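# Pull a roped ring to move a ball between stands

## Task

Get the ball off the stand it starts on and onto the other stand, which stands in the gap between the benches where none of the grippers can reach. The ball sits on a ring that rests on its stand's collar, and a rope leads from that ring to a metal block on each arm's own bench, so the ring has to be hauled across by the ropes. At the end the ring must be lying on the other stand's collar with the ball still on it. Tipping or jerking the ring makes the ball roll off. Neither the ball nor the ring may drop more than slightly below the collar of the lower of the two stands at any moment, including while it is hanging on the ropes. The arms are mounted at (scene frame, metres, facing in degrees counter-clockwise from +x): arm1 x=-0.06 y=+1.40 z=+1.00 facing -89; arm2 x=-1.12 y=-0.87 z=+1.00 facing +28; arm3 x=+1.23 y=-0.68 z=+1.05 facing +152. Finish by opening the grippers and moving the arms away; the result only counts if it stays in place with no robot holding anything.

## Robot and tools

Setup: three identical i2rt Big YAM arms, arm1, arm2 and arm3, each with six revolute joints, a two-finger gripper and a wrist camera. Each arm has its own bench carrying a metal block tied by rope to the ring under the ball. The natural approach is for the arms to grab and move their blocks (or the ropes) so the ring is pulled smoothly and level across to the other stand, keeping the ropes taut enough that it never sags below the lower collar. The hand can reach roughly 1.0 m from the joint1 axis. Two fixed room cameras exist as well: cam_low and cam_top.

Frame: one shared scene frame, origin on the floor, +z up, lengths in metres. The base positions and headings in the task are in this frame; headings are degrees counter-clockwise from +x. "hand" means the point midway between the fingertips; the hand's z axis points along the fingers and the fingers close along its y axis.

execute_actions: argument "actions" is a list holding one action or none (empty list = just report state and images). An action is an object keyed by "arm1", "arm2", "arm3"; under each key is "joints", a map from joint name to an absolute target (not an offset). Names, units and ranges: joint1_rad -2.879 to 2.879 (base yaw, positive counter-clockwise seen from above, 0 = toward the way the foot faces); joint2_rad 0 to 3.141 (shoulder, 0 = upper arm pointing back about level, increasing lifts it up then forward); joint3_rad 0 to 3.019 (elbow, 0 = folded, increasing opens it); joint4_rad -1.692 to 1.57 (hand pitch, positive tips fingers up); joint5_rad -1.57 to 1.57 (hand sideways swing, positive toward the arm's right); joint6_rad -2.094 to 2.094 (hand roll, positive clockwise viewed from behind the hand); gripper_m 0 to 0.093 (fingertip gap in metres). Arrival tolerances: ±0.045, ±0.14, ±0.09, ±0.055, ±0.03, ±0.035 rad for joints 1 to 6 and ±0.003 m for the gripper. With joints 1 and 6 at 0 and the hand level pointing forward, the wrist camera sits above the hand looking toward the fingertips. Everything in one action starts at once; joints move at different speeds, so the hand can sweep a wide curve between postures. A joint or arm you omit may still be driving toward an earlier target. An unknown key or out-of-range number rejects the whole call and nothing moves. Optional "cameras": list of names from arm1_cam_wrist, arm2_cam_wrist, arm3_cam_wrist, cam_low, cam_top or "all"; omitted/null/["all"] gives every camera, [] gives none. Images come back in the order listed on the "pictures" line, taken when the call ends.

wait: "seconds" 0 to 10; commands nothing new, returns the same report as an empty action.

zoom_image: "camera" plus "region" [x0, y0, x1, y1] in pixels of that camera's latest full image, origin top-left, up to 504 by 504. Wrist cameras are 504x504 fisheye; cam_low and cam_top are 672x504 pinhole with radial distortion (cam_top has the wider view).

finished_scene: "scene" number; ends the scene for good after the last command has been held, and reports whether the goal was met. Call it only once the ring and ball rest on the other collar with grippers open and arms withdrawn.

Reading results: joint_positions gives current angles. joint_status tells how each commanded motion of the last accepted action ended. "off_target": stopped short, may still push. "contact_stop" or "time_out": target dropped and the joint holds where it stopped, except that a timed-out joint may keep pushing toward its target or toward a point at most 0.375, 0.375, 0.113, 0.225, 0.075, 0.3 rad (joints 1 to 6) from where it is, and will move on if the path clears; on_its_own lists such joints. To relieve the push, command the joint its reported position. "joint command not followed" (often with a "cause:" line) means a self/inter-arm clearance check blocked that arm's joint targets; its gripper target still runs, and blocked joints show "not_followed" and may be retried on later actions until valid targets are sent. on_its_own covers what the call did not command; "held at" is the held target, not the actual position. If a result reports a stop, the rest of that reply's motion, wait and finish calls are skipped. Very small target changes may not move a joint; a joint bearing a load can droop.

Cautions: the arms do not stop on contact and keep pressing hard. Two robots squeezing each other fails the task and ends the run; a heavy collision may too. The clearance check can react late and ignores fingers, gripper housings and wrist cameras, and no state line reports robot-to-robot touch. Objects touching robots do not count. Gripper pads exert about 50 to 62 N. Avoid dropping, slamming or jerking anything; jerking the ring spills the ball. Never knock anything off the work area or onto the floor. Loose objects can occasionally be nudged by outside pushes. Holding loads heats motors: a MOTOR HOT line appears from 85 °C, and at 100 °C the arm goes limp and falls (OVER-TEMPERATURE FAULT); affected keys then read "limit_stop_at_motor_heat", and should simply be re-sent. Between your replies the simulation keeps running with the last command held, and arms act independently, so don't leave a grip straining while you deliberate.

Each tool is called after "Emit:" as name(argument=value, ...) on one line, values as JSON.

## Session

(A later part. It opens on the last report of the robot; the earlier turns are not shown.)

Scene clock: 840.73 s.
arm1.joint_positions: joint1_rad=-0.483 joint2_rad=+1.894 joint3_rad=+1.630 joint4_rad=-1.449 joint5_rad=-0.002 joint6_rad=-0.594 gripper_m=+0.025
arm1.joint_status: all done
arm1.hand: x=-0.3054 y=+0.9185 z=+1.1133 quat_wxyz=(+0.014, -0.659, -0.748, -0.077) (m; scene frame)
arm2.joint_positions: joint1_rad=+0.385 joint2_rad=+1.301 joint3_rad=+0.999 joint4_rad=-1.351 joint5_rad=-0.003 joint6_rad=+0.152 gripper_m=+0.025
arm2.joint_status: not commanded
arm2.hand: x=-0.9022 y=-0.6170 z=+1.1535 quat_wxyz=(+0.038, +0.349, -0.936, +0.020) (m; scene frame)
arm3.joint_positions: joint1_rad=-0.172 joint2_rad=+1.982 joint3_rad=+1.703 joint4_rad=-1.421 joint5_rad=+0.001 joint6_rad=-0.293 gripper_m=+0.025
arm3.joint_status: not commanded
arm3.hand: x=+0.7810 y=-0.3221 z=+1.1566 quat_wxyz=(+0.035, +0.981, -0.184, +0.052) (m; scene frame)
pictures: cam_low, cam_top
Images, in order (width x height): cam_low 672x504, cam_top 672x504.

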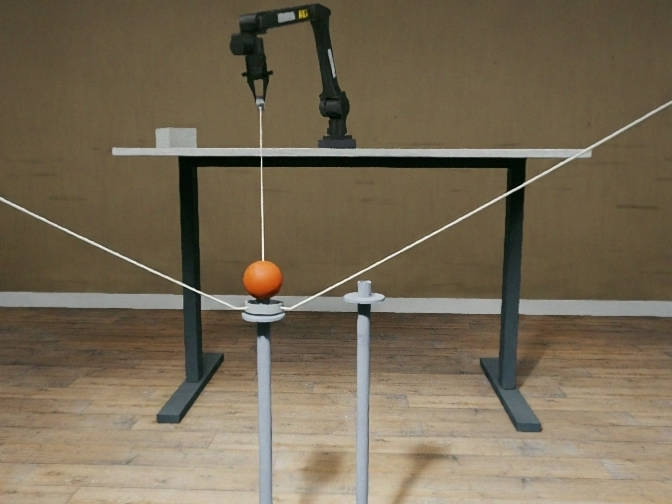

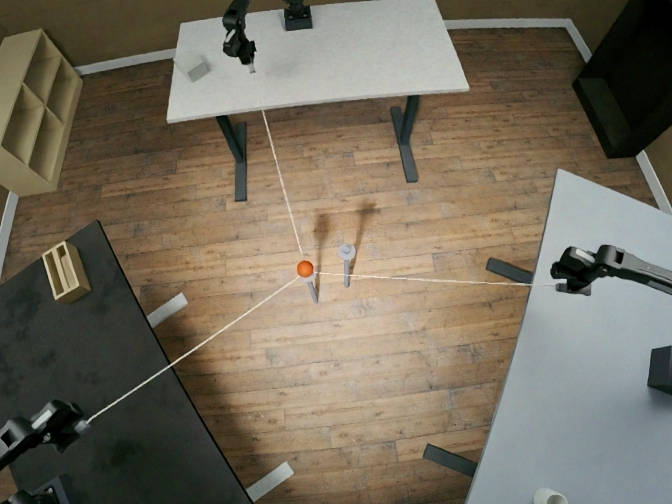

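Emit:
execute_actions(actions=[{"arm2":{"joints":{"joint4_rad":-1.395}},"arm3":{"joints":{"joint4_rad":-1.47}}}], cameras=["cam_low","cam_top"])

Emit:
zoom_image(camera="cam_low", region=[222, 250, 312, 340])

Emit:
zoom_image(camera="cam_top", region=[275, 235, 365, 310])

Scene clock: 870.57 s.
arm1.joint_positions: joint1_rad=-0.483 joint2_rad=+1.894 joint3_rad=+1.630 joint4_rad=-1.449 joint5_rad=-0.002 joint6_rad=-0.594 gripper_m=+0.025
arm1.joint_status: not commanded
arm1.hand: x=-0.3054 y=+0.9185 z=+1.1133 quat_wxyz=(+0.014, -0.659, -0.748, -0.077) (m; scene frame)
arm2.joint_positions: joint1_rad=+0.385 joint2_rad=+1.301 joint3_rad=+0.999 joint4_rad=-1.380 joint5_rad=-0.003 joint6_rad=+0.152 gripper_m=+0.025
arm2.joint_status: all done
arm2.hand: x=-0.9068 y=-0.6224 z=+1.1543 quat_wxyz=(+0.051, +0.349, -0.935, +0.027) (m; scene frame)
arm3.joint_positions: joint1_rad=-0.172 joint2_rad=+1.982 joint3_rad=+1.703 joint4_rad=-1.453 joint5_rad=+0.001 joint6_rad=-0.293 gripper_m=+0.025
arm3.joint_status: all done
arm3.hand: x=+0.7873 y=-0.3270 z=+1.1577 quat_wxyz=(+0.043, +0.980, -0.184, +0.066) (m; scene frame)
pictures: cam_low, cam_top
Images, in order (width x height): cam_low 672x504, cam_top 672x504.

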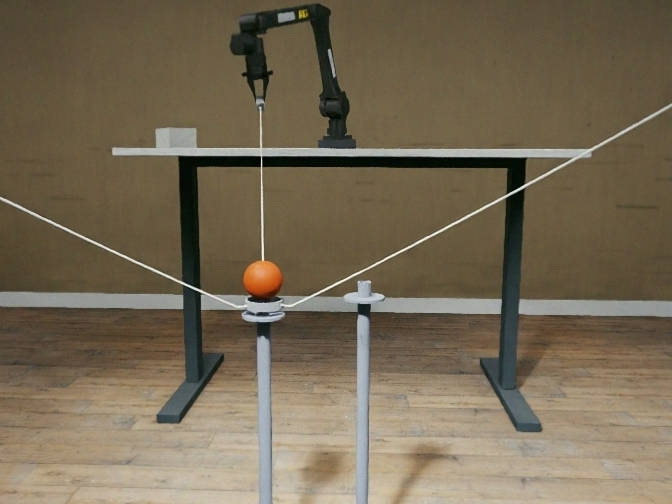

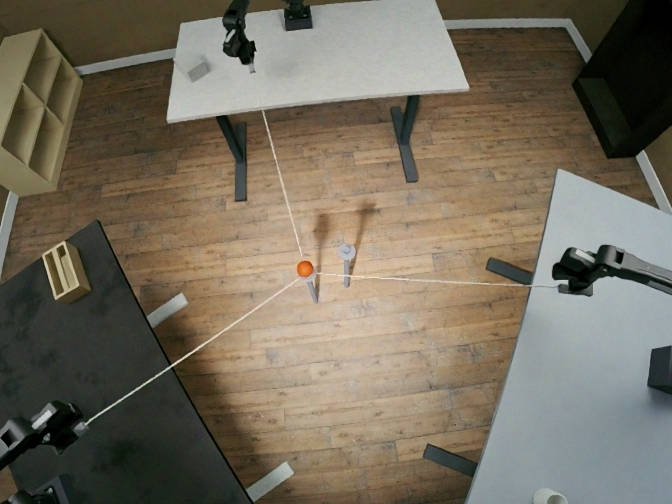

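Region (222, 250, 312, 340) of cam_low's 672x504 image, scaled by 5.600, with more detail than that image has.

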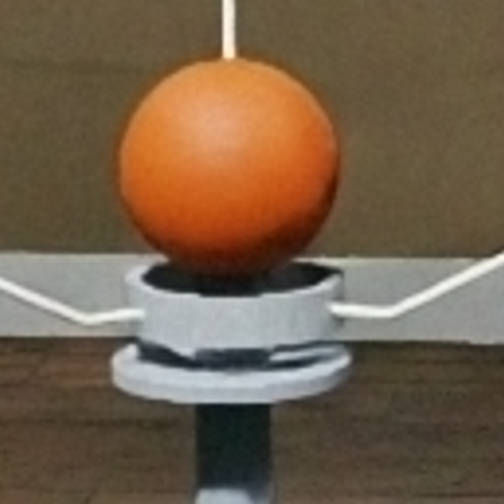

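Region (275, 235, 365, 310) of cam_top's 672x504 image, scaled by 5.600, with more detail than that image has.

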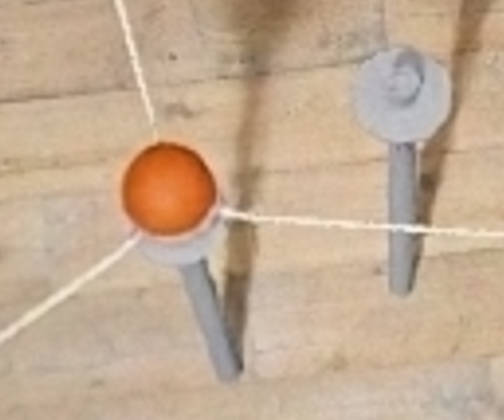

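Emit:
zoom_image(camera="cam_top", region=[285, 250, 330, 295])

Region (285, 250, 330, 295) of cam_top's 672x504 image, scaled by 11.200, with more detail than that image has.

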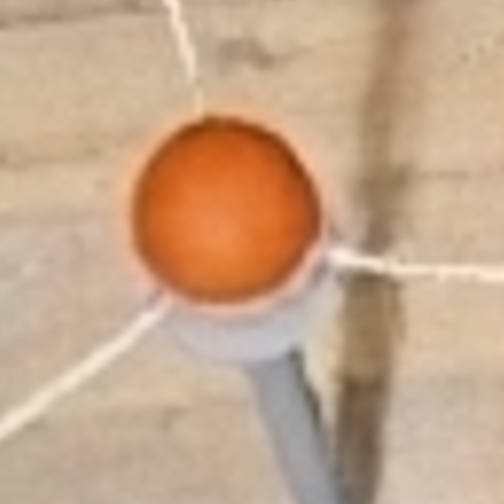

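Emit:
execute_actions(actions=[{"arm1":{"joints":{"joint4_rad":-1.488}},"arm2":{"joints":{"joint4_rad":-1.433}},"arm3":{"joints":{"joint4_rad":-1.5}}}], cameras=["cam_low","cam_top"])

Emit:
zoom_image(camera="cam_low", region=[222, 250, 312, 340])

Emit:
zoom_image(camera="cam_top", region=[285, 250, 330, 295])

Scene clock: 915.20 s.
arm1.joint_positions: joint1_rad=-0.483 joint2_rad=+1.894 joint3_rad=+1.630 joint4_rad=-1.466 joint5_rad=-0.002 joint6_rad=-0.594 gripper_m=+0.025
arm1.joint_status: all done
arm1.hand: x=-0.3035 y=+0.9221 z=+1.1140 quat_wxyz=(+0.016, -0.658, -0.748, -0.085) (m; scene frame)
arm2.joint_positions: joint1_rad=+0.385 joint2_rad=+1.301 joint3_rad=+0.999 joint4_rad=-1.417 joint5_rad=-0.003 joint6_rad=+0.152 gripper_m=+0.025
arm2.joint_status: all done
arm2.hand: x=-0.9127 y=-0.6293 z=+1.1555 quat_wxyz=(+0.067, +0.349, -0.934, +0.036) (m; scene frame)
arm3.joint_positions: joint1_rad=-0.172 joint2_rad=+1.982 joint3_rad=+1.703 joint4_rad=-1.482 joint5_rad=+0.001 joint6_rad=-0.293 gripper_m=+0.025
arm3.joint_status: all done
arm3.hand: x=+0.7928 y=-0.3313 z=+1.1589 quat_wxyz=(+0.049, +0.979, -0.184, +0.079) (m; scene frame)
pictures: cam_low, cam_top
Images, in order (width x height): cam_low 672x504, cam_top 672x504.

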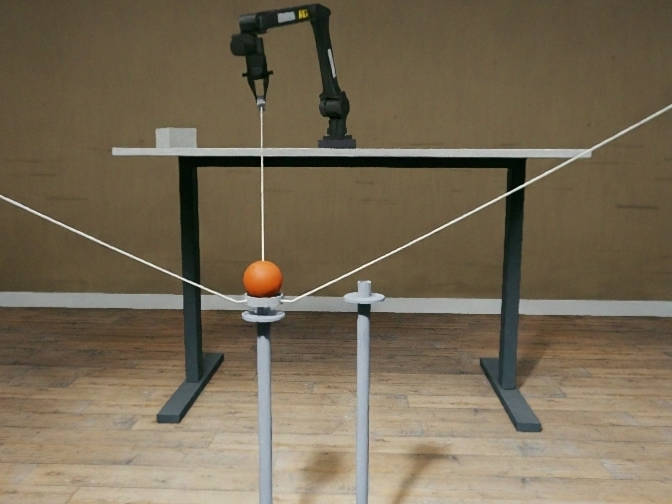

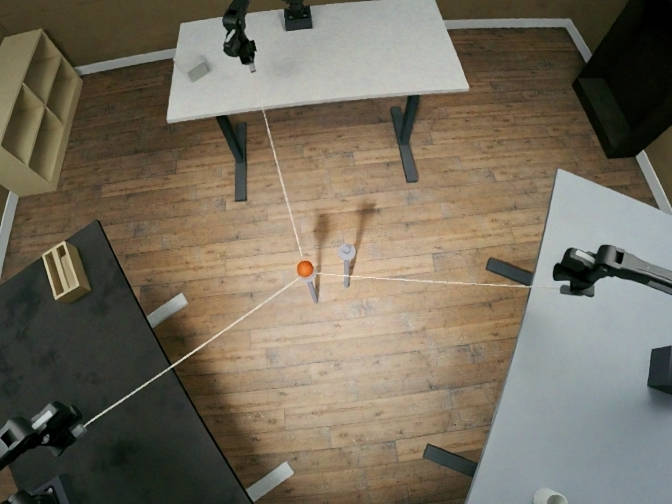

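Region (222, 250, 312, 340) of cam_low's 672x504 image, scaled by 5.600, with more detail than that image has.

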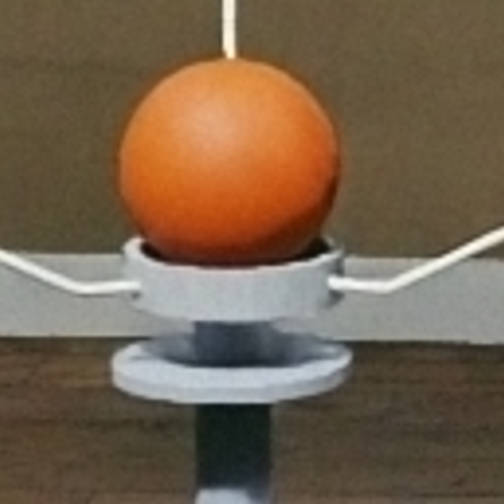

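Region (285, 250, 330, 295) of cam_top's 672x504 image, scaled by 11.200, with more detail than that image has.

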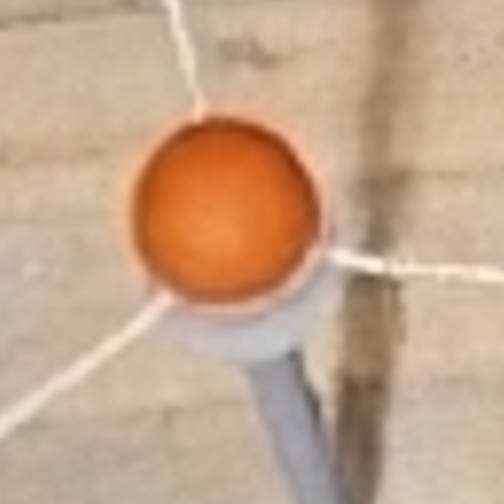

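Emit:
execute_actions(actions=[{"arm1":{"joints":{"joint4_rad":-1.506,"joint1_rad":-0.507}},"arm2":{"joints":{"joint4_rad":-1.455}},"arm3":{"joints":{"joint4_rad":-1.52}}}], cameras=["cam_low","cam_top"])

Emit:
zoom_image(camera="cam_low", region=[222, 240, 312, 330])

Scene clock: 952.37 s.
arm1.joint_positions: joint1_rad=-0.488 joint2_rad=+1.894 joint3_rad=+1.630 joint4_rad=-1.483 joint5_rad=-0.002 joint6_rad=-0.594 gripper_m=+0.025
arm1.joint_status: all done
arm1.hand: x=-0.3040 y=+0.9270 z=+1.1148 quat_wxyz=(+0.018, -0.660, -0.746, -0.094) (m; scene frame)
arm2.joint_positions: joint1_rad=+0.385 joint2_rad=+1.301 joint3_rad=+0.999 joint4_rad=-1.438 joint5_rad=-0.003 joint6_rad=+0.152 gripper_m=+0.025
arm2.joint_status: all done
arm2.hand: x=-0.9160 y=-0.6332 z=+1.1563 quat_wxyz=(+0.076, +0.348, -0.933, +0.041) (m; scene frame)
arm3.joint_positions: joint1_rad=-0.172 joint2_rad=+1.982 joint3_rad=+1.703 joint4_rad=-1.502 joint5_rad=+0.001 joint6_rad=-0.293 gripper_m=+0.025
arm3.joint_status: all done
arm3.hand: x=+0.7965 y=-0.3342 z=+1.1598 quat_wxyz=(+0.054, +0.978, -0.183, +0.087) (m; scene frame)
pictures: cam_low, cam_top
Images, in order (width x height): cam_low 672x504, cam_top 672x504.

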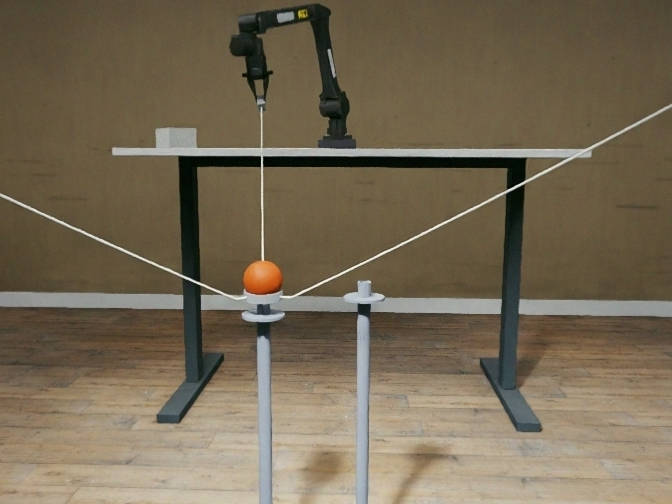

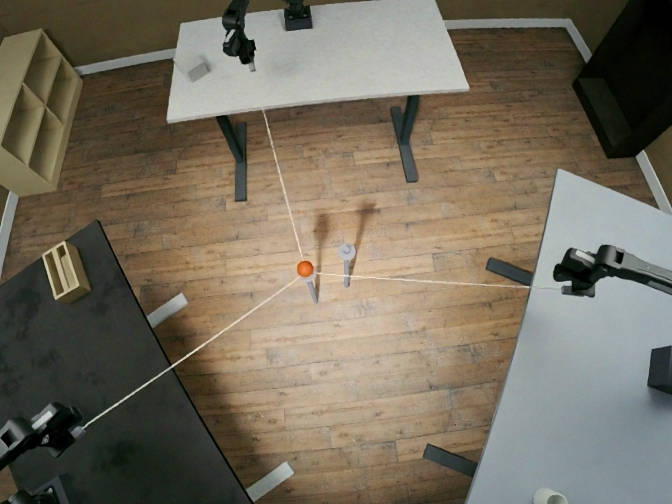

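Region (222, 240, 312, 330) of cam_low's 672x504 image, scaled by 5.600, with more detail than that image has.

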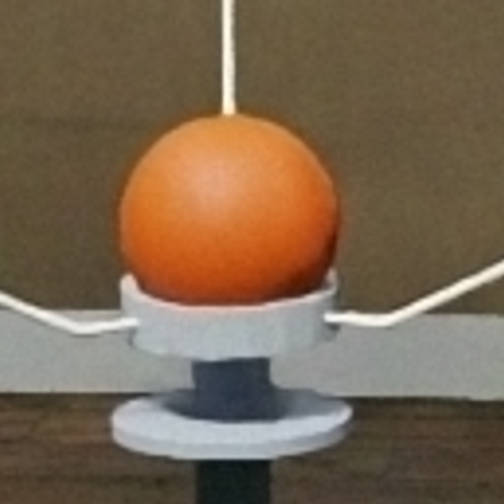

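Emit:
execute_actions(actions=[{"arm1":{"joints":{"joint4_rad":-1.531,"joint1_rad":-0.514}},"arm2":{"joints":{"joint4_rad":-1.485}},"arm3":{"joints":{"joint4_rad":-1.551}}}], cameras=["cam_low","cam_top"])

Emit:
zoom_image(camera="cam_low", region=[222, 240, 312, 330])

Scene clock: 967.73 s.
arm1.joint_positions: joint1_rad=-0.490 joint2_rad=+1.894 joint3_rad=+1.630 joint4_rad=-1.500 joint5_rad=-0.003 joint6_rad=-0.593 gripper_m=+0.025
arm1.joint_status: all done
arm1.hand: x=-0.3032 y=+0.9312 z=+1.1156 quat_wxyz=(+0.020, -0.660, -0.744, -0.102) (m; scene frame)
arm2.joint_positions: joint1_rad=+0.385 joint2_rad=+1.301 joint3_rad=+0.999 joint4_rad=-1.460 joint5_rad=-0.002 joint6_rad=+0.152 gripper_m=+0.025
arm2.joint_status: all done
arm2.hand: x=-0.9194 y=-0.6373 z=+1.1573 quat_wxyz=(+0.086, +0.348, -0.932, +0.046) (m; scene frame)
arm3.joint_positions: joint1_rad=-0.172 joint2_rad=+1.982 joint3_rad=+1.703 joint4_rad=-1.525 joint5_rad=+0.000 joint6_rad=-0.293 gripper_m=+0.025
arm3.joint_status: all done
arm3.hand: x=+0.8008 y=-0.3378 z=+1.1611 quat_wxyz=(+0.060, +0.976, -0.183, +0.097) (m; scene frame)
pictures: cam_low, cam_top
Images, in order (width x height): cam_low 672x504, cam_top 672x504.

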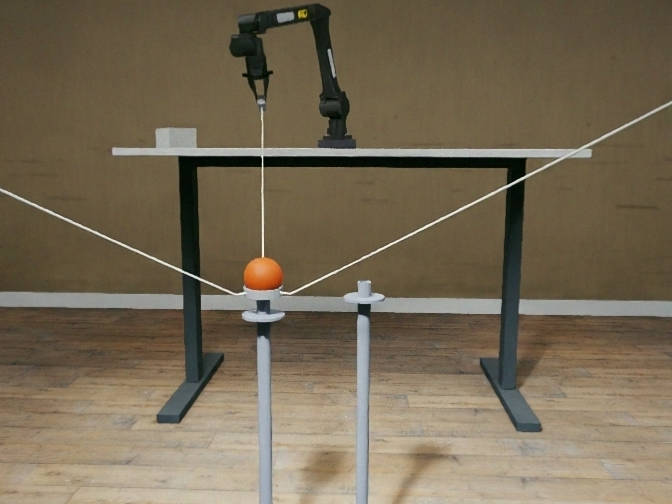

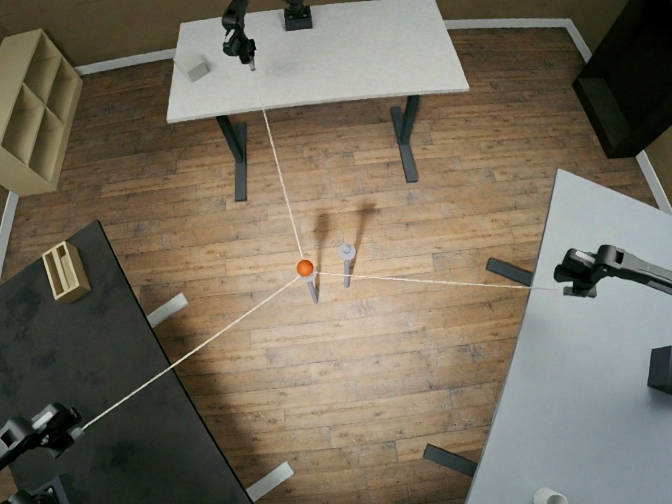

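Region (222, 240, 312, 330) of cam_low's 672x504 image, scaled by 5.600, with more detail than that image has.

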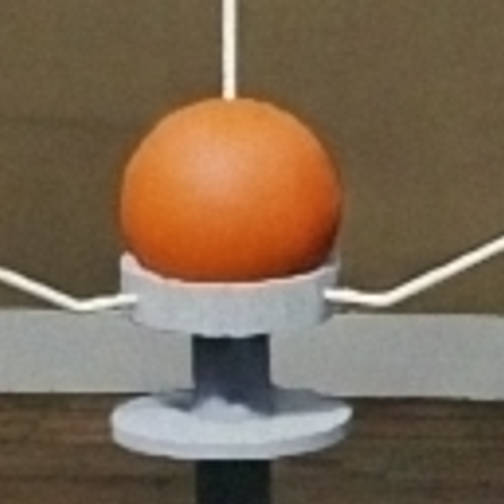

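Emit:
execute_actions(actions=[{"arm1":{"joints":{"joint4_rad":-1.575,"joint1_rad":-0.53}},"arm2":{"joints":{"joint4_rad":-1.535}},"arm3":{"joints":{"joint4_rad":-1.602}}}], cameras=["cam_low","cam_top"])

Emit:
zoom_image(camera="cam_low", region=[212, 220, 322, 330])

Scene clock: 974.93 s.
arm1.joint_positions: joint1_rad=-0.510 joint2_rad=+1.894 joint3_rad=+1.630 joint4_rad=-1.542 joint5_rad=-0.004 joint6_rad=-0.593 gripper_m=+0.025
arm1.joint_status: all done
arm1.hand: x=-0.3077 y=+0.9449 z=+1.1178 quat_wxyz=(+0.024, -0.666, -0.736, -0.123) (m; scene frame)
arm2.joint_positions: joint1_rad=+0.385 joint2_rad=+1.301 joint3_rad=+0.999 joint4_rad=-1.508 joint5_rad=-0.002 joint6_rad=+0.152 gripper_m=+0.025
arm2.joint_status: all done
arm2.hand: x=-0.9269 y=-0.6461 z=+1.1599 quat_wxyz=(+0.107, +0.347, -0.930, +0.058) (m; scene frame)
arm3.joint_positions: joint1_rad=-0.172 joint2_rad=+1.982 joint3_rad=+1.703 joint4_rad=-1.574 joint5_rad=-0.001 joint6_rad=-0.293 gripper_m=+0.025
arm3.joint_status: all done
arm3.hand: x=+0.8100 y=-0.3450 z=+1.1641 quat_wxyz=(+0.071, +0.973, -0.182, +0.119) (m; scene frame)
pictures: cam_low, cam_top
Images, in order (width x height): cam_low 672x504, cam_top 672x504.

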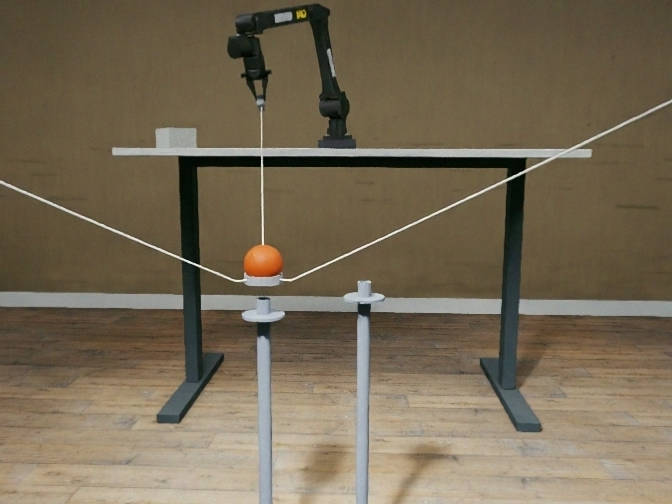

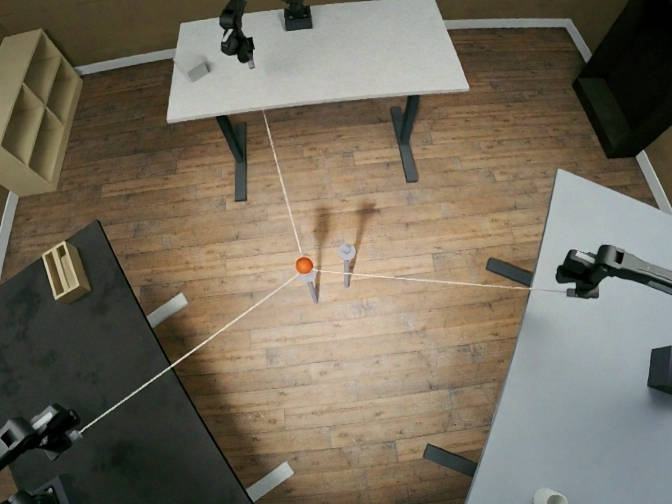

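Region (212, 220, 322, 330) of cam_low's 672x504 image, scaled by 4.582, with more detail than that image has.

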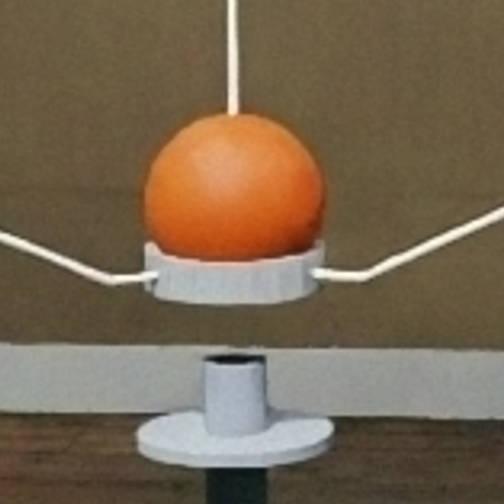

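Emit:
execute_actions(actions=[{"arm1":{"joints":{"joint1_rad":-0.434,"joint2_rad":1.713,"joint3_rad":1.514,"joint6_rad":-0.51}},"arm2":{"joints":{"joint1_rad":0.303,"joint2_rad":1.366,"joint3_rad":1.169,"joint6_rad":0.067}},"arm3":{"joints":{"joint1_rad":-0.277,"joint2_rad":1.857,"joint3_rad":1.632,"joint6_rad":-0.396}}}], cameras=["cam_low","cam_top"])

Emit:
zoom_image(camera="cam_low", region=[222, 200, 402, 330])

Scene clock: 1096.03 s.
arm1.joint_positions: joint1_rad=-0.423 joint2_rad=+1.731 joint3_rad=+1.508 joint4_rad=-1.546 joint5_rad=-0.005 joint6_rad=-0.519 gripper_m=+0.025
arm1.joint_status: all done
arm1.hand: x=-0.2495 y=+0.9656 z=+1.1575 quat_wxyz=(+0.026, -0.662, -0.742, -0.103) (m; scene frame)
arm2.joint_positions: joint1_rad=+0.298 joint2_rad=+1.375 joint3_rad=+1.132 joint4_rad=-1.513 joint5_rad=-0.002 joint6_rad=+0.075 gripper_m=+0.025
arm2.joint_status: all done
arm2.hand: x=-0.8742 y=-0.6299 z=+1.1805 quat_wxyz=(+0.086, +0.343, -0.934, +0.038) (m; scene frame)
arm3.joint_positions: joint1_rad=-0.282 joint2_rad=+1.879 joint3_rad=+1.625 joint4_rad=-1.579 joint5_rad=-0.002 joint6_rad=-0.386 gripper_m=+0.025
arm3.joint_status: all done
arm3.hand: x=+0.8682 y=-0.3195 z=+1.1910 quat_wxyz=(+0.079, +0.973, -0.191, +0.103) (m; scene frame)
pictures: cam_low, cam_top
Images, in order (width x height): cam_low 672x504, cam_top 672x504.

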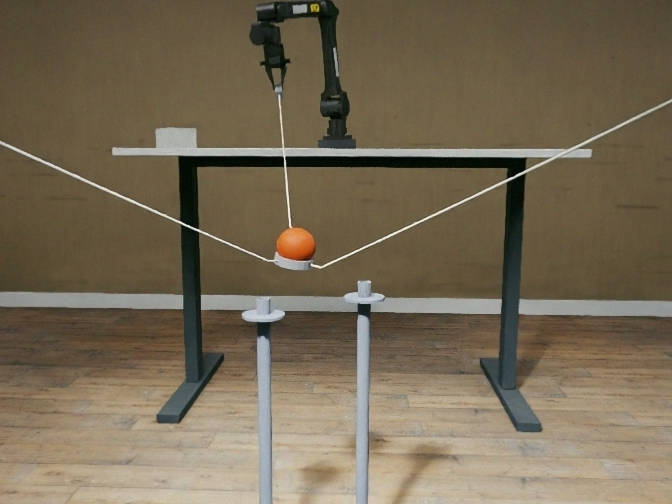

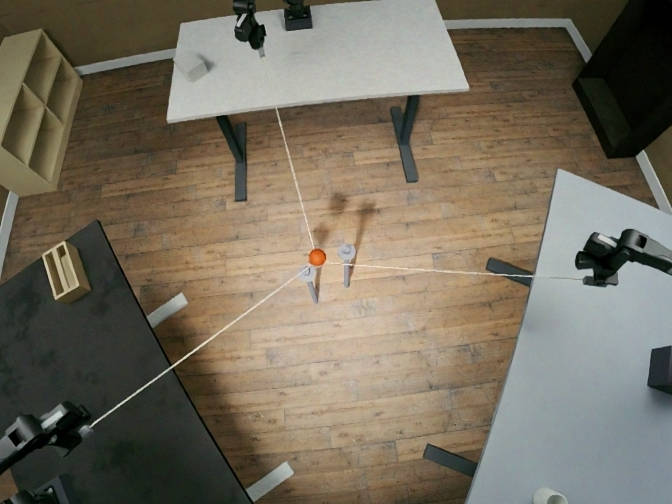

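Region (222, 200, 402, 330) of cam_low's 672x504 image, scaled by 2.800, with more detail than that image has.

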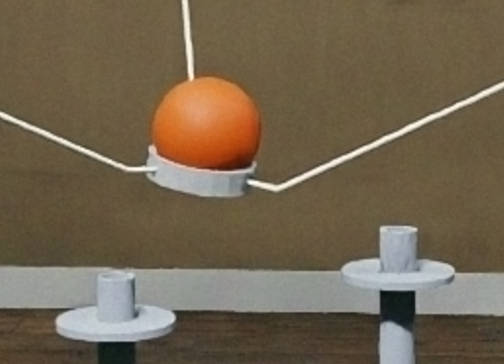

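Emit:
execute_actions(actions=[], cameras=["cam_low","cam_top"])

Emit:
zoom_image(camera="cam_low", region=[222, 200, 402, 330])

Scene clock: 1101.93 s.
arm1.joint_positions: joint1_rad=-0.423 joint2_rad=+1.731 joint3_rad=+1.508 joint4_rad=-1.546 joint5_rad=-0.005 joint6_rad=-0.519 gripper_m=+0.025
arm1.joint_status: all done
arm1.hand: x=-0.2495 y=+0.9656 z=+1.1575 quat_wxyz=(+0.026, -0.663, -0.741, -0.103) (m; scene frame)
arm2.joint_positions: joint1_rad=+0.298 joint2_rad=+1.375 joint3_rad=+1.132 joint4_rad=-1.513 joint5_rad=-0.002 joint6_rad=+0.075 gripper_m=+0.025
arm2.joint_status: all done
arm2.hand: x=-0.8742 y=-0.6299 z=+1.1805 quat_wxyz=(+0.086, +0.344, -0.934, +0.038) (m; scene frame)
arm3.joint_positions: joint1_rad=-0.282 joint2_rad=+1.879 joint3_rad=+1.625 joint4_rad=-1.579 joint5_rad=-0.002 joint6_rad=-0.386 gripper_m=+0.025
arm3.joint_status: all done
arm3.hand: x=+0.8682 y=-0.3195 z=+1.1910 quat_wxyz=(+0.079, +0.973, -0.191, +0.103) (m; scene frame)
pictures: cam_low, cam_top
Images, in order (width x height): cam_low 672x504, cam_top 672x504.

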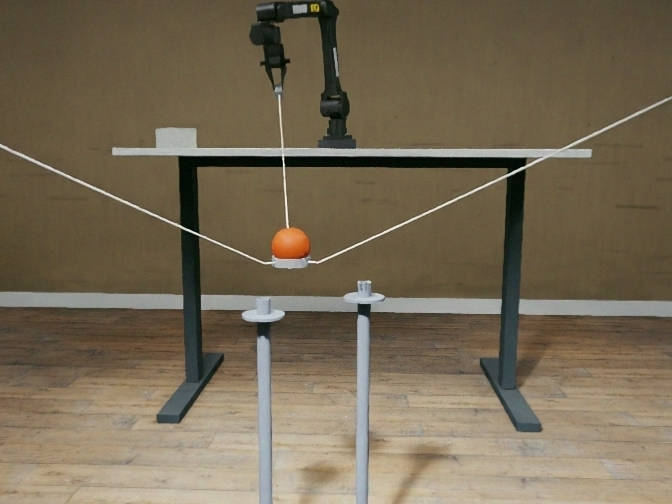

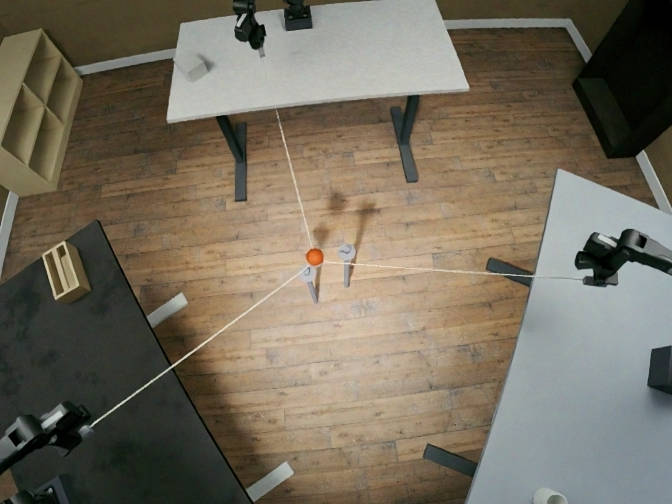

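Region (222, 200, 402, 330) of cam_low's 672x504 image, scaled by 2.800, with more detail than that image has.

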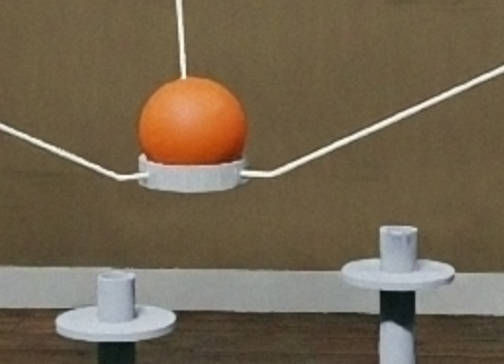

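Emit:
execute_actions(actions=[{"arm1":{"joints":{"joint1_rad":-0.359,"joint2_rad":1.651,"joint3_rad":1.409,"joint6_rad":-0.423}},"arm2":{"joints":{"joint1_rad":0.257,"joint2_rad":1.486,"joint3_rad":1.312,"joint6_rad":0.012}},"arm3":{"joints":{"joint1_rad":-0.365,"joint2_rad":1.815,"joint3_rad":1.572,"joint6_rad":-0.499}}}], cameras=["cam_low","cam_top"])

Emit:
zoom_image(camera="cam_low", region=[222, 200, 402, 330])

Scene clock: 1116.90 s.
arm1.joint_positions: joint1_rad=-0.354 joint2_rad=+1.690 joint3_rad=+1.406 joint4_rad=-1.546 joint5_rad=-0.005 joint6_rad=-0.432 gripper_m=+0.025
arm1.joint_status: all done
arm1.hand: x=-0.2071 y=+0.9874 z=+1.1438 quat_wxyz=(+0.046, -0.666, -0.733, -0.129) (m; scene frame)
arm2.joint_positions: joint1_rad=+0.257 joint2_rad=+1.498 joint3_rad=+1.263 joint4_rad=-1.516 joint5_rad=-0.002 joint6_rad=+0.020 gripper_m=+0.025
arm2.joint_status: all done
arm2.hand: x=-0.8285 y=-0.6071 z=+1.1807 quat_wxyz=(+0.086, +0.350, -0.932, +0.033) (m; scene frame)
arm3.joint_positions: joint1_rad=-0.367 joint2_rad=+1.854 joint3_rad=+1.569 joint4_rad=-1.579 joint5_rad=-0.003 joint6_rad=-0.488 gripper_m=+0.025
arm3.joint_status: all done
arm3.hand: x=+0.9118 y=-0.3046 z=+1.1850 quat_wxyz=(+0.099, +0.972, -0.182, +0.108) (m; scene frame)
pictures: cam_low, cam_top
Images, in order (width x height): cam_low 672x504, cam_top 672x504.

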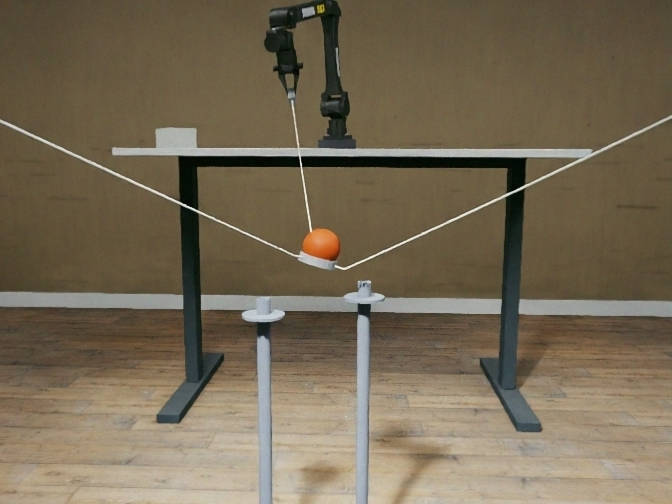

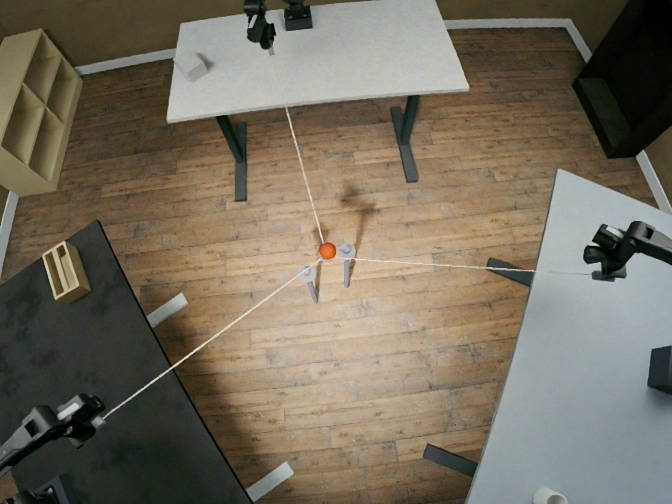

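Region (222, 200, 402, 330) of cam_low's 672x504 image, scaled by 2.800, with more detail than that image has.

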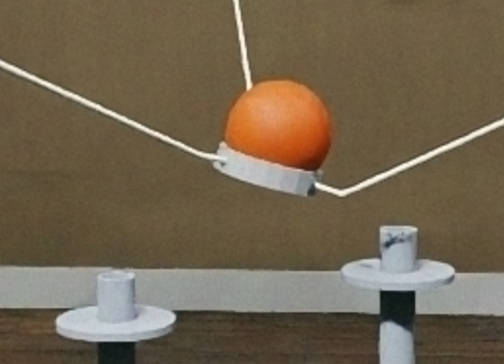

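Emit:
execute_actions(actions=[{"arm1":{"joints":{"joint1_rad":-0.286,"joint2_rad":1.586,"joint3_rad":1.343,"joint6_rad":-0.356}},"arm2":{"joints":{"joint1_rad":0.222,"joint2_rad":1.565,"joint3_rad":1.416,"joint6_rad":-0.018}},"arm3":{"joints":{"joint1_rad":-0.441,"joint2_rad":1.78,"joint3_rad":1.539,"joint6_rad":-0.573}}}], cameras=["cam_low","cam_top"])

Emit:
zoom_image(camera="cam_low", region=[262, 200, 442, 330])

Scene clock: 1151.83 s.
arm1.joint_positions: joint1_rad=-0.283 joint2_rad=+1.614 joint3_rad=+1.339 joint4_rad=-1.546 joint5_rad=-0.005 joint6_rad=-0.365 gripper_m=+0.025
arm1.joint_status: all done
arm1.hand: x=-0.1710 y=+1.0022 z=+1.1549 quat_wxyz=(+0.052, -0.665, -0.735, -0.121) (m; scene frame)
arm2.joint_positions: joint1_rad=+0.222 joint2_rad=+1.569 joint3_rad=+1.365 joint4_rad=-1.518 joint5_rad=-0.002 joint6_rad=-0.010 gripper_m=+0.025
arm2.joint_status: all done
arm2.hand: x=-0.7914 y=-0.5934 z=+1.1872 quat_wxyz=(+0.073, +0.348, -0.934, +0.026) (m; scene frame)
arm3.joint_positions: joint1_rad=-0.439 joint2_rad=+1.813 joint3_rad=+1.535 joint4_rad=-1.579 joint5_rad=-0.004 joint6_rad=-0.562 gripper_m=+0.025
arm3.joint_status: all done
arm3.hand: x=+0.9465 y=-0.2920 z=+1.1935 quat_wxyz=(+0.104, +0.973, -0.182, +0.098) (m; scene frame)
pictures: cam_low, cam_top
Images, in order (width x height): cam_low 672x504, cam_top 672x504.

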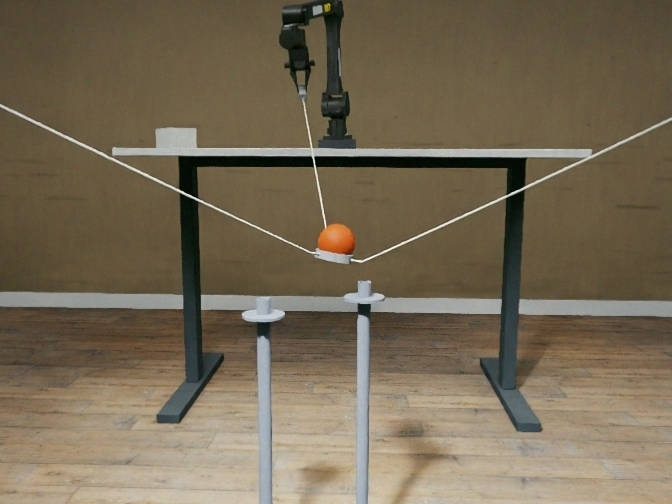

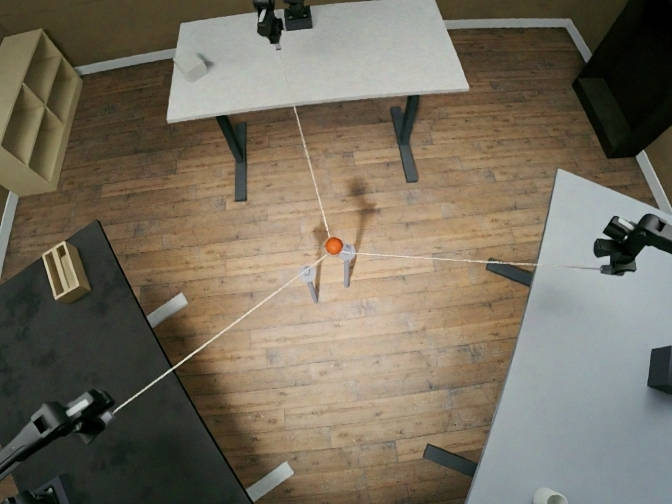

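Region (262, 200, 442, 330) of cam_low's 672x504 image, scaled by 2.800, with more detail than that image has.

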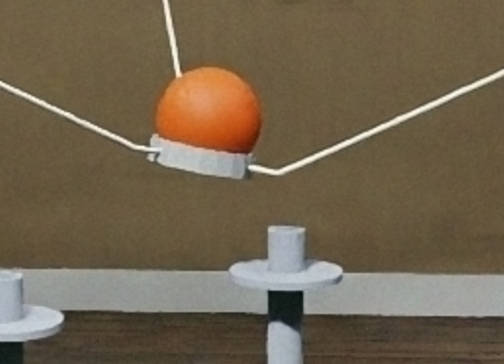

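Emit:
execute_actions(actions=[{"arm1":{"joints":{"joint1_rad":-0.211,"joint2_rad":1.546,"joint3_rad":1.286,"joint6_rad":-0.282}},"arm2":{"joints":{"joint1_rad":0.196,"joint2_rad":1.649,"joint3_rad":1.517,"joint6_rad":-0.045}},"arm3":{"joints":{"joint1_rad":-0.519,"joint2_rad":1.765,"joint3_rad":1.517,"joint6_rad":-0.648}}}], cameras=["cam_low","cam_top"])

Emit:
zoom_image(camera="cam_low", region=[262, 200, 442, 330])

Scene clock: 1164.47 s.
arm1.joint_positions: joint1_rad=-0.209 joint2_rad=+1.582 joint3_rad=+1.284 joint4_rad=-1.546 joint5_rad=-0.005 joint6_rad=-0.292 gripper_m=+0.025
arm1.joint_status: all done
arm1.hand: x=-0.1375 y=+1.0152 z=+1.1512 quat_wxyz=(+0.066, -0.664, -0.734, -0.126) (m; scene frame)
arm2.joint_positions: joint1_rad=+0.198 joint2_rad=+1.656 joint3_rad=+1.464 joint4_rad=-1.519 joint5_rad=-0.002 joint6_rad=-0.037 gripper_m=+0.025
arm2.joint_status: all done
arm2.hand: x=-0.7568 y=-0.5783 z=+1.1838 quat_wxyz=(+0.068, +0.350, -0.934, +0.022) (m; scene frame)
arm3.joint_positions: joint1_rad=-0.518 joint2_rad=+1.804 joint3_rad=+1.515 joint4_rad=-1.579 joint5_rad=-0.004 joint6_rad=-0.637 gripper_m=+0.025
arm3.joint_status: all done
arm3.hand: x=+0.9809 y=-0.2771 z=+1.1911 quat_wxyz=(+0.116, +0.972, -0.183, +0.093) (m; scene frame)
pictures: cam_low, cam_top
Images, in order (width x height): cam_low 672x504, cam_top 672x504.

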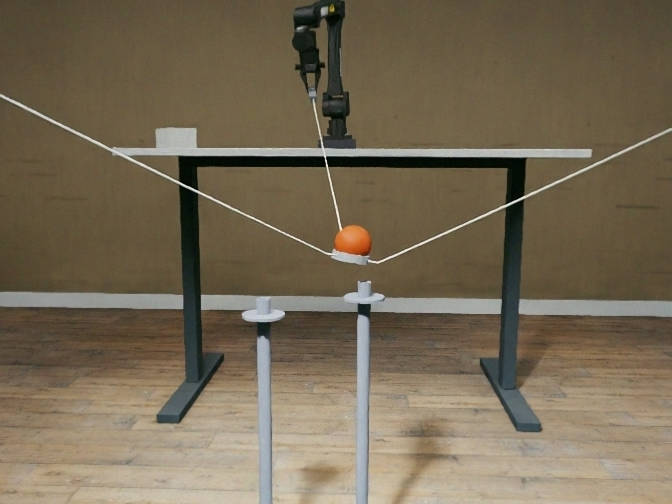

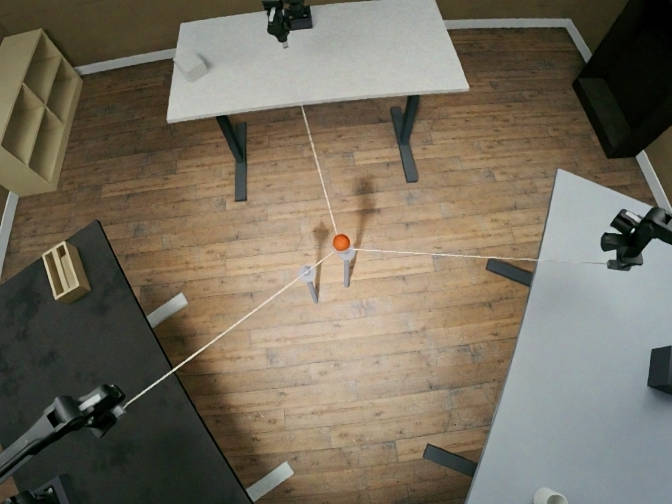

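Region (262, 200, 442, 330) of cam_low's 672x504 image, scaled by 2.800, with more detail than that image has.

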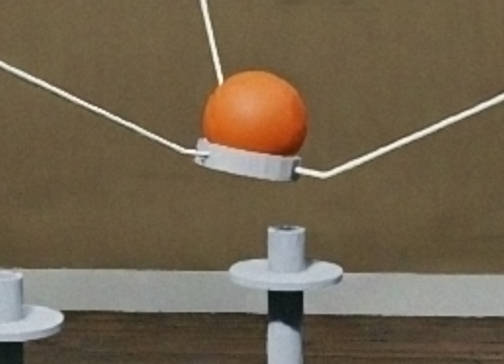

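Let me look at the settled state before the last step.

Emit:
execute_actions(actions=[], cameras=["cam_low","cam_top"])

Emit:
zoom_image(camera="cam_low", region=[305, 210, 415, 320])

Emit:
zoom_image(camera="cam_top", region=[315, 220, 375, 280])

Scene clock: 1172.30 s.
arm1.joint_positions: joint1_rad=-0.209 joint2_rad=+1.582 joint3_rad=+1.284 joint4_rad=-1.546 joint5_rad=-0.005 joint6_rad=-0.291 gripper_m=+0.025
arm1.joint_status: all done
arm1.hand: x=-0.1375 y=+1.0152 z=+1.1512 quat_wxyz=(+0.066, -0.664, -0.734, -0.126) (m; scene frame)
arm2.joint_positions: joint1_rad=+0.198 joint2_rad=+1.656 joint3_rad=+1.464 joint4_rad=-1.519 joint5_rad=-0.002 joint6_rad=-0.037 gripper_m=+0.025
arm2.joint_status: all done
arm2.hand: x=-0.7568 y=-0.5783 z=+1.1838 quat_wxyz=(+0.068, +0.350, -0.934, +0.022) (m; scene frame)
arm3.joint_positions: joint1_rad=-0.518 joint2_rad=+1.804 joint3_rad=+1.515 joint4_rad=-1.579 joint5_rad=-0.004 joint6_rad=-0.638 gripper_m=+0.025
arm3.joint_status: all done
arm3.hand: x=+0.9809 y=-0.2771 z=+1.1911 quat_wxyz=(+0.116, +0.972, -0.183, +0.093) (m; scene frame)
pictures: cam_low, cam_top
Images, in order (width x height): cam_low 672x504, cam_top 672x504.

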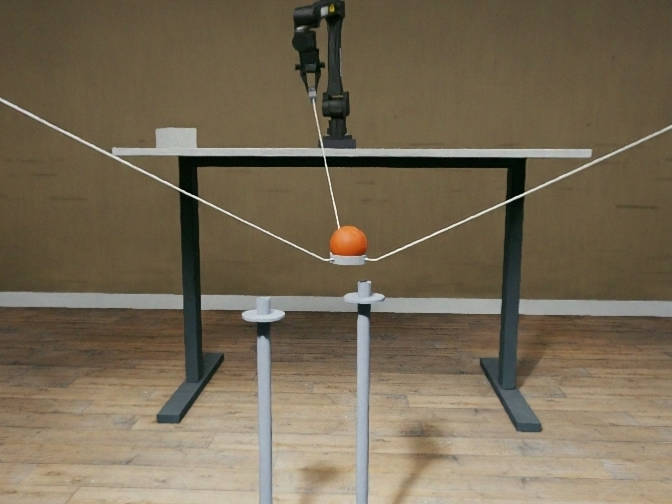

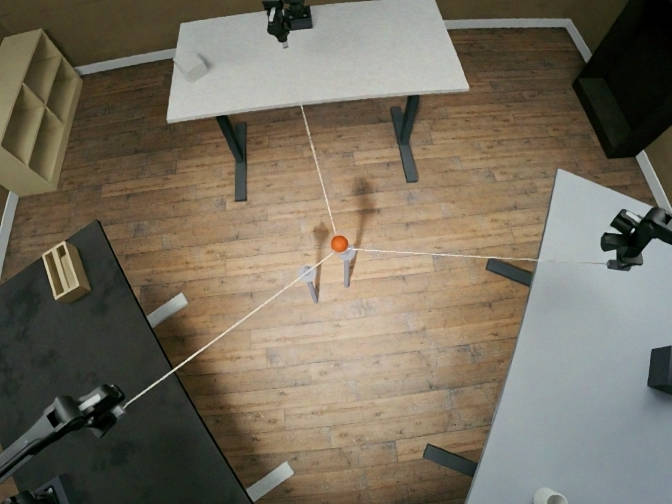

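Region (305, 210, 415, 320) of cam_low's 672x504 image, scaled by 4.582, with more detail than that image has.

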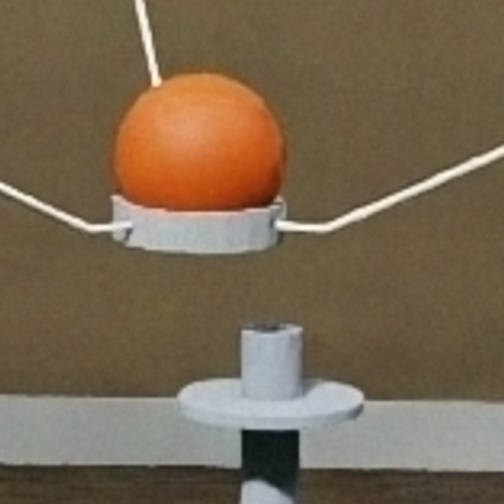

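Region (315, 220, 375, 280) of cam_top's 672x504 image, scaled by 8.400, with more detail than that image has.

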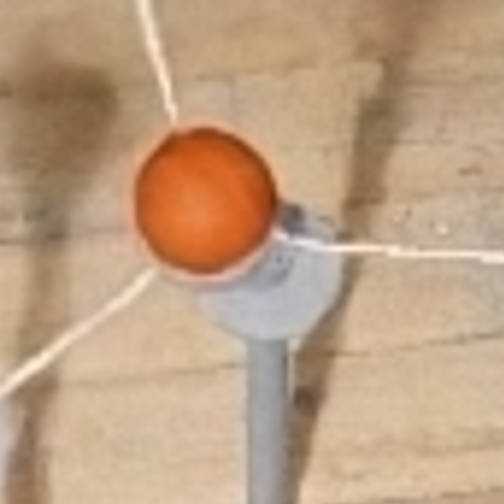

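Emit:
execute_actions(actions=[{"arm1":{"joints":{"joint1_rad":-0.132,"joint2_rad":1.505,"joint3_rad":1.238,"joint6_rad":-0.203}},"arm2":{"joints":{"joint1_rad":0.175,"joint2_rad":1.723,"joint3_rad":1.614,"joint6_rad":-0.066}},"arm3":{"joints":{"joint1_rad":-0.594,"joint2_rad":1.755,"joint3_rad":1.503,"joint6_rad":-0.723}}}], cameras=["cam_low"])

Scene clock: 1206.50 s.
arm1.joint_positions: joint1_rad=-0.131 joint2_rad=+1.535 joint3_rad=+1.236 joint4_rad=-1.546 joint5_rad=-0.005 joint6_rad=-0.213 gripper_m=+0.025
arm1.joint_status: all done
arm1.hand: x=-0.1052 y=+1.0284 z=+1.1542 quat_wxyz=(+0.075, -0.664, -0.734, -0.121) (m; scene frame)
arm2.joint_positions: joint1_rad=+0.178 joint2_rad=+1.726 joint3_rad=+1.560 joint4_rad=-1.520 joint5_rad=-0.002 joint6_rad=-0.058 gripper_m=+0.025
arm2.joint_status: all done
arm2.hand: x=-0.7246 y=-0.5651 z=+1.1845 quat_wxyz=(+0.057, +0.351, -0.935, +0.017) (m; scene frame)
arm3.joint_positions: joint1_rad=-0.590 joint2_rad=+1.793 joint3_rad=+1.501 joint4_rad=-1.579 joint5_rad=-0.005 joint6_rad=-0.712 gripper_m=+0.025
arm3.joint_status: all done
arm3.hand: x=+1.0128 y=-0.2644 z=+1.1911 quat_wxyz=(+0.125, +0.972, -0.182, +0.086) (m; scene frame)
pictures: cam_low
Images, in order (width x height): cam_low 672x504.

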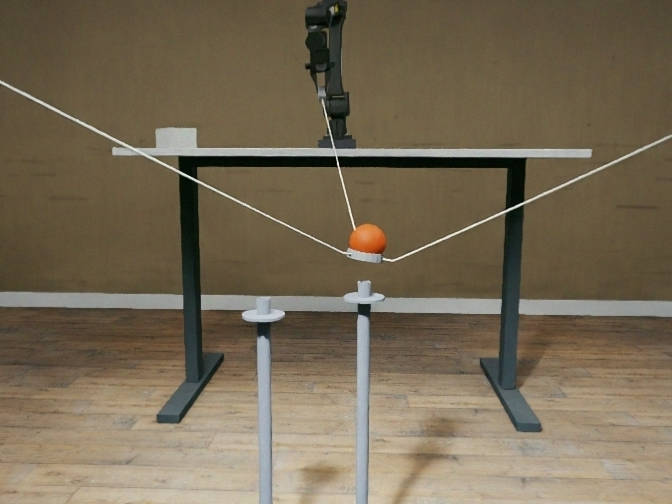

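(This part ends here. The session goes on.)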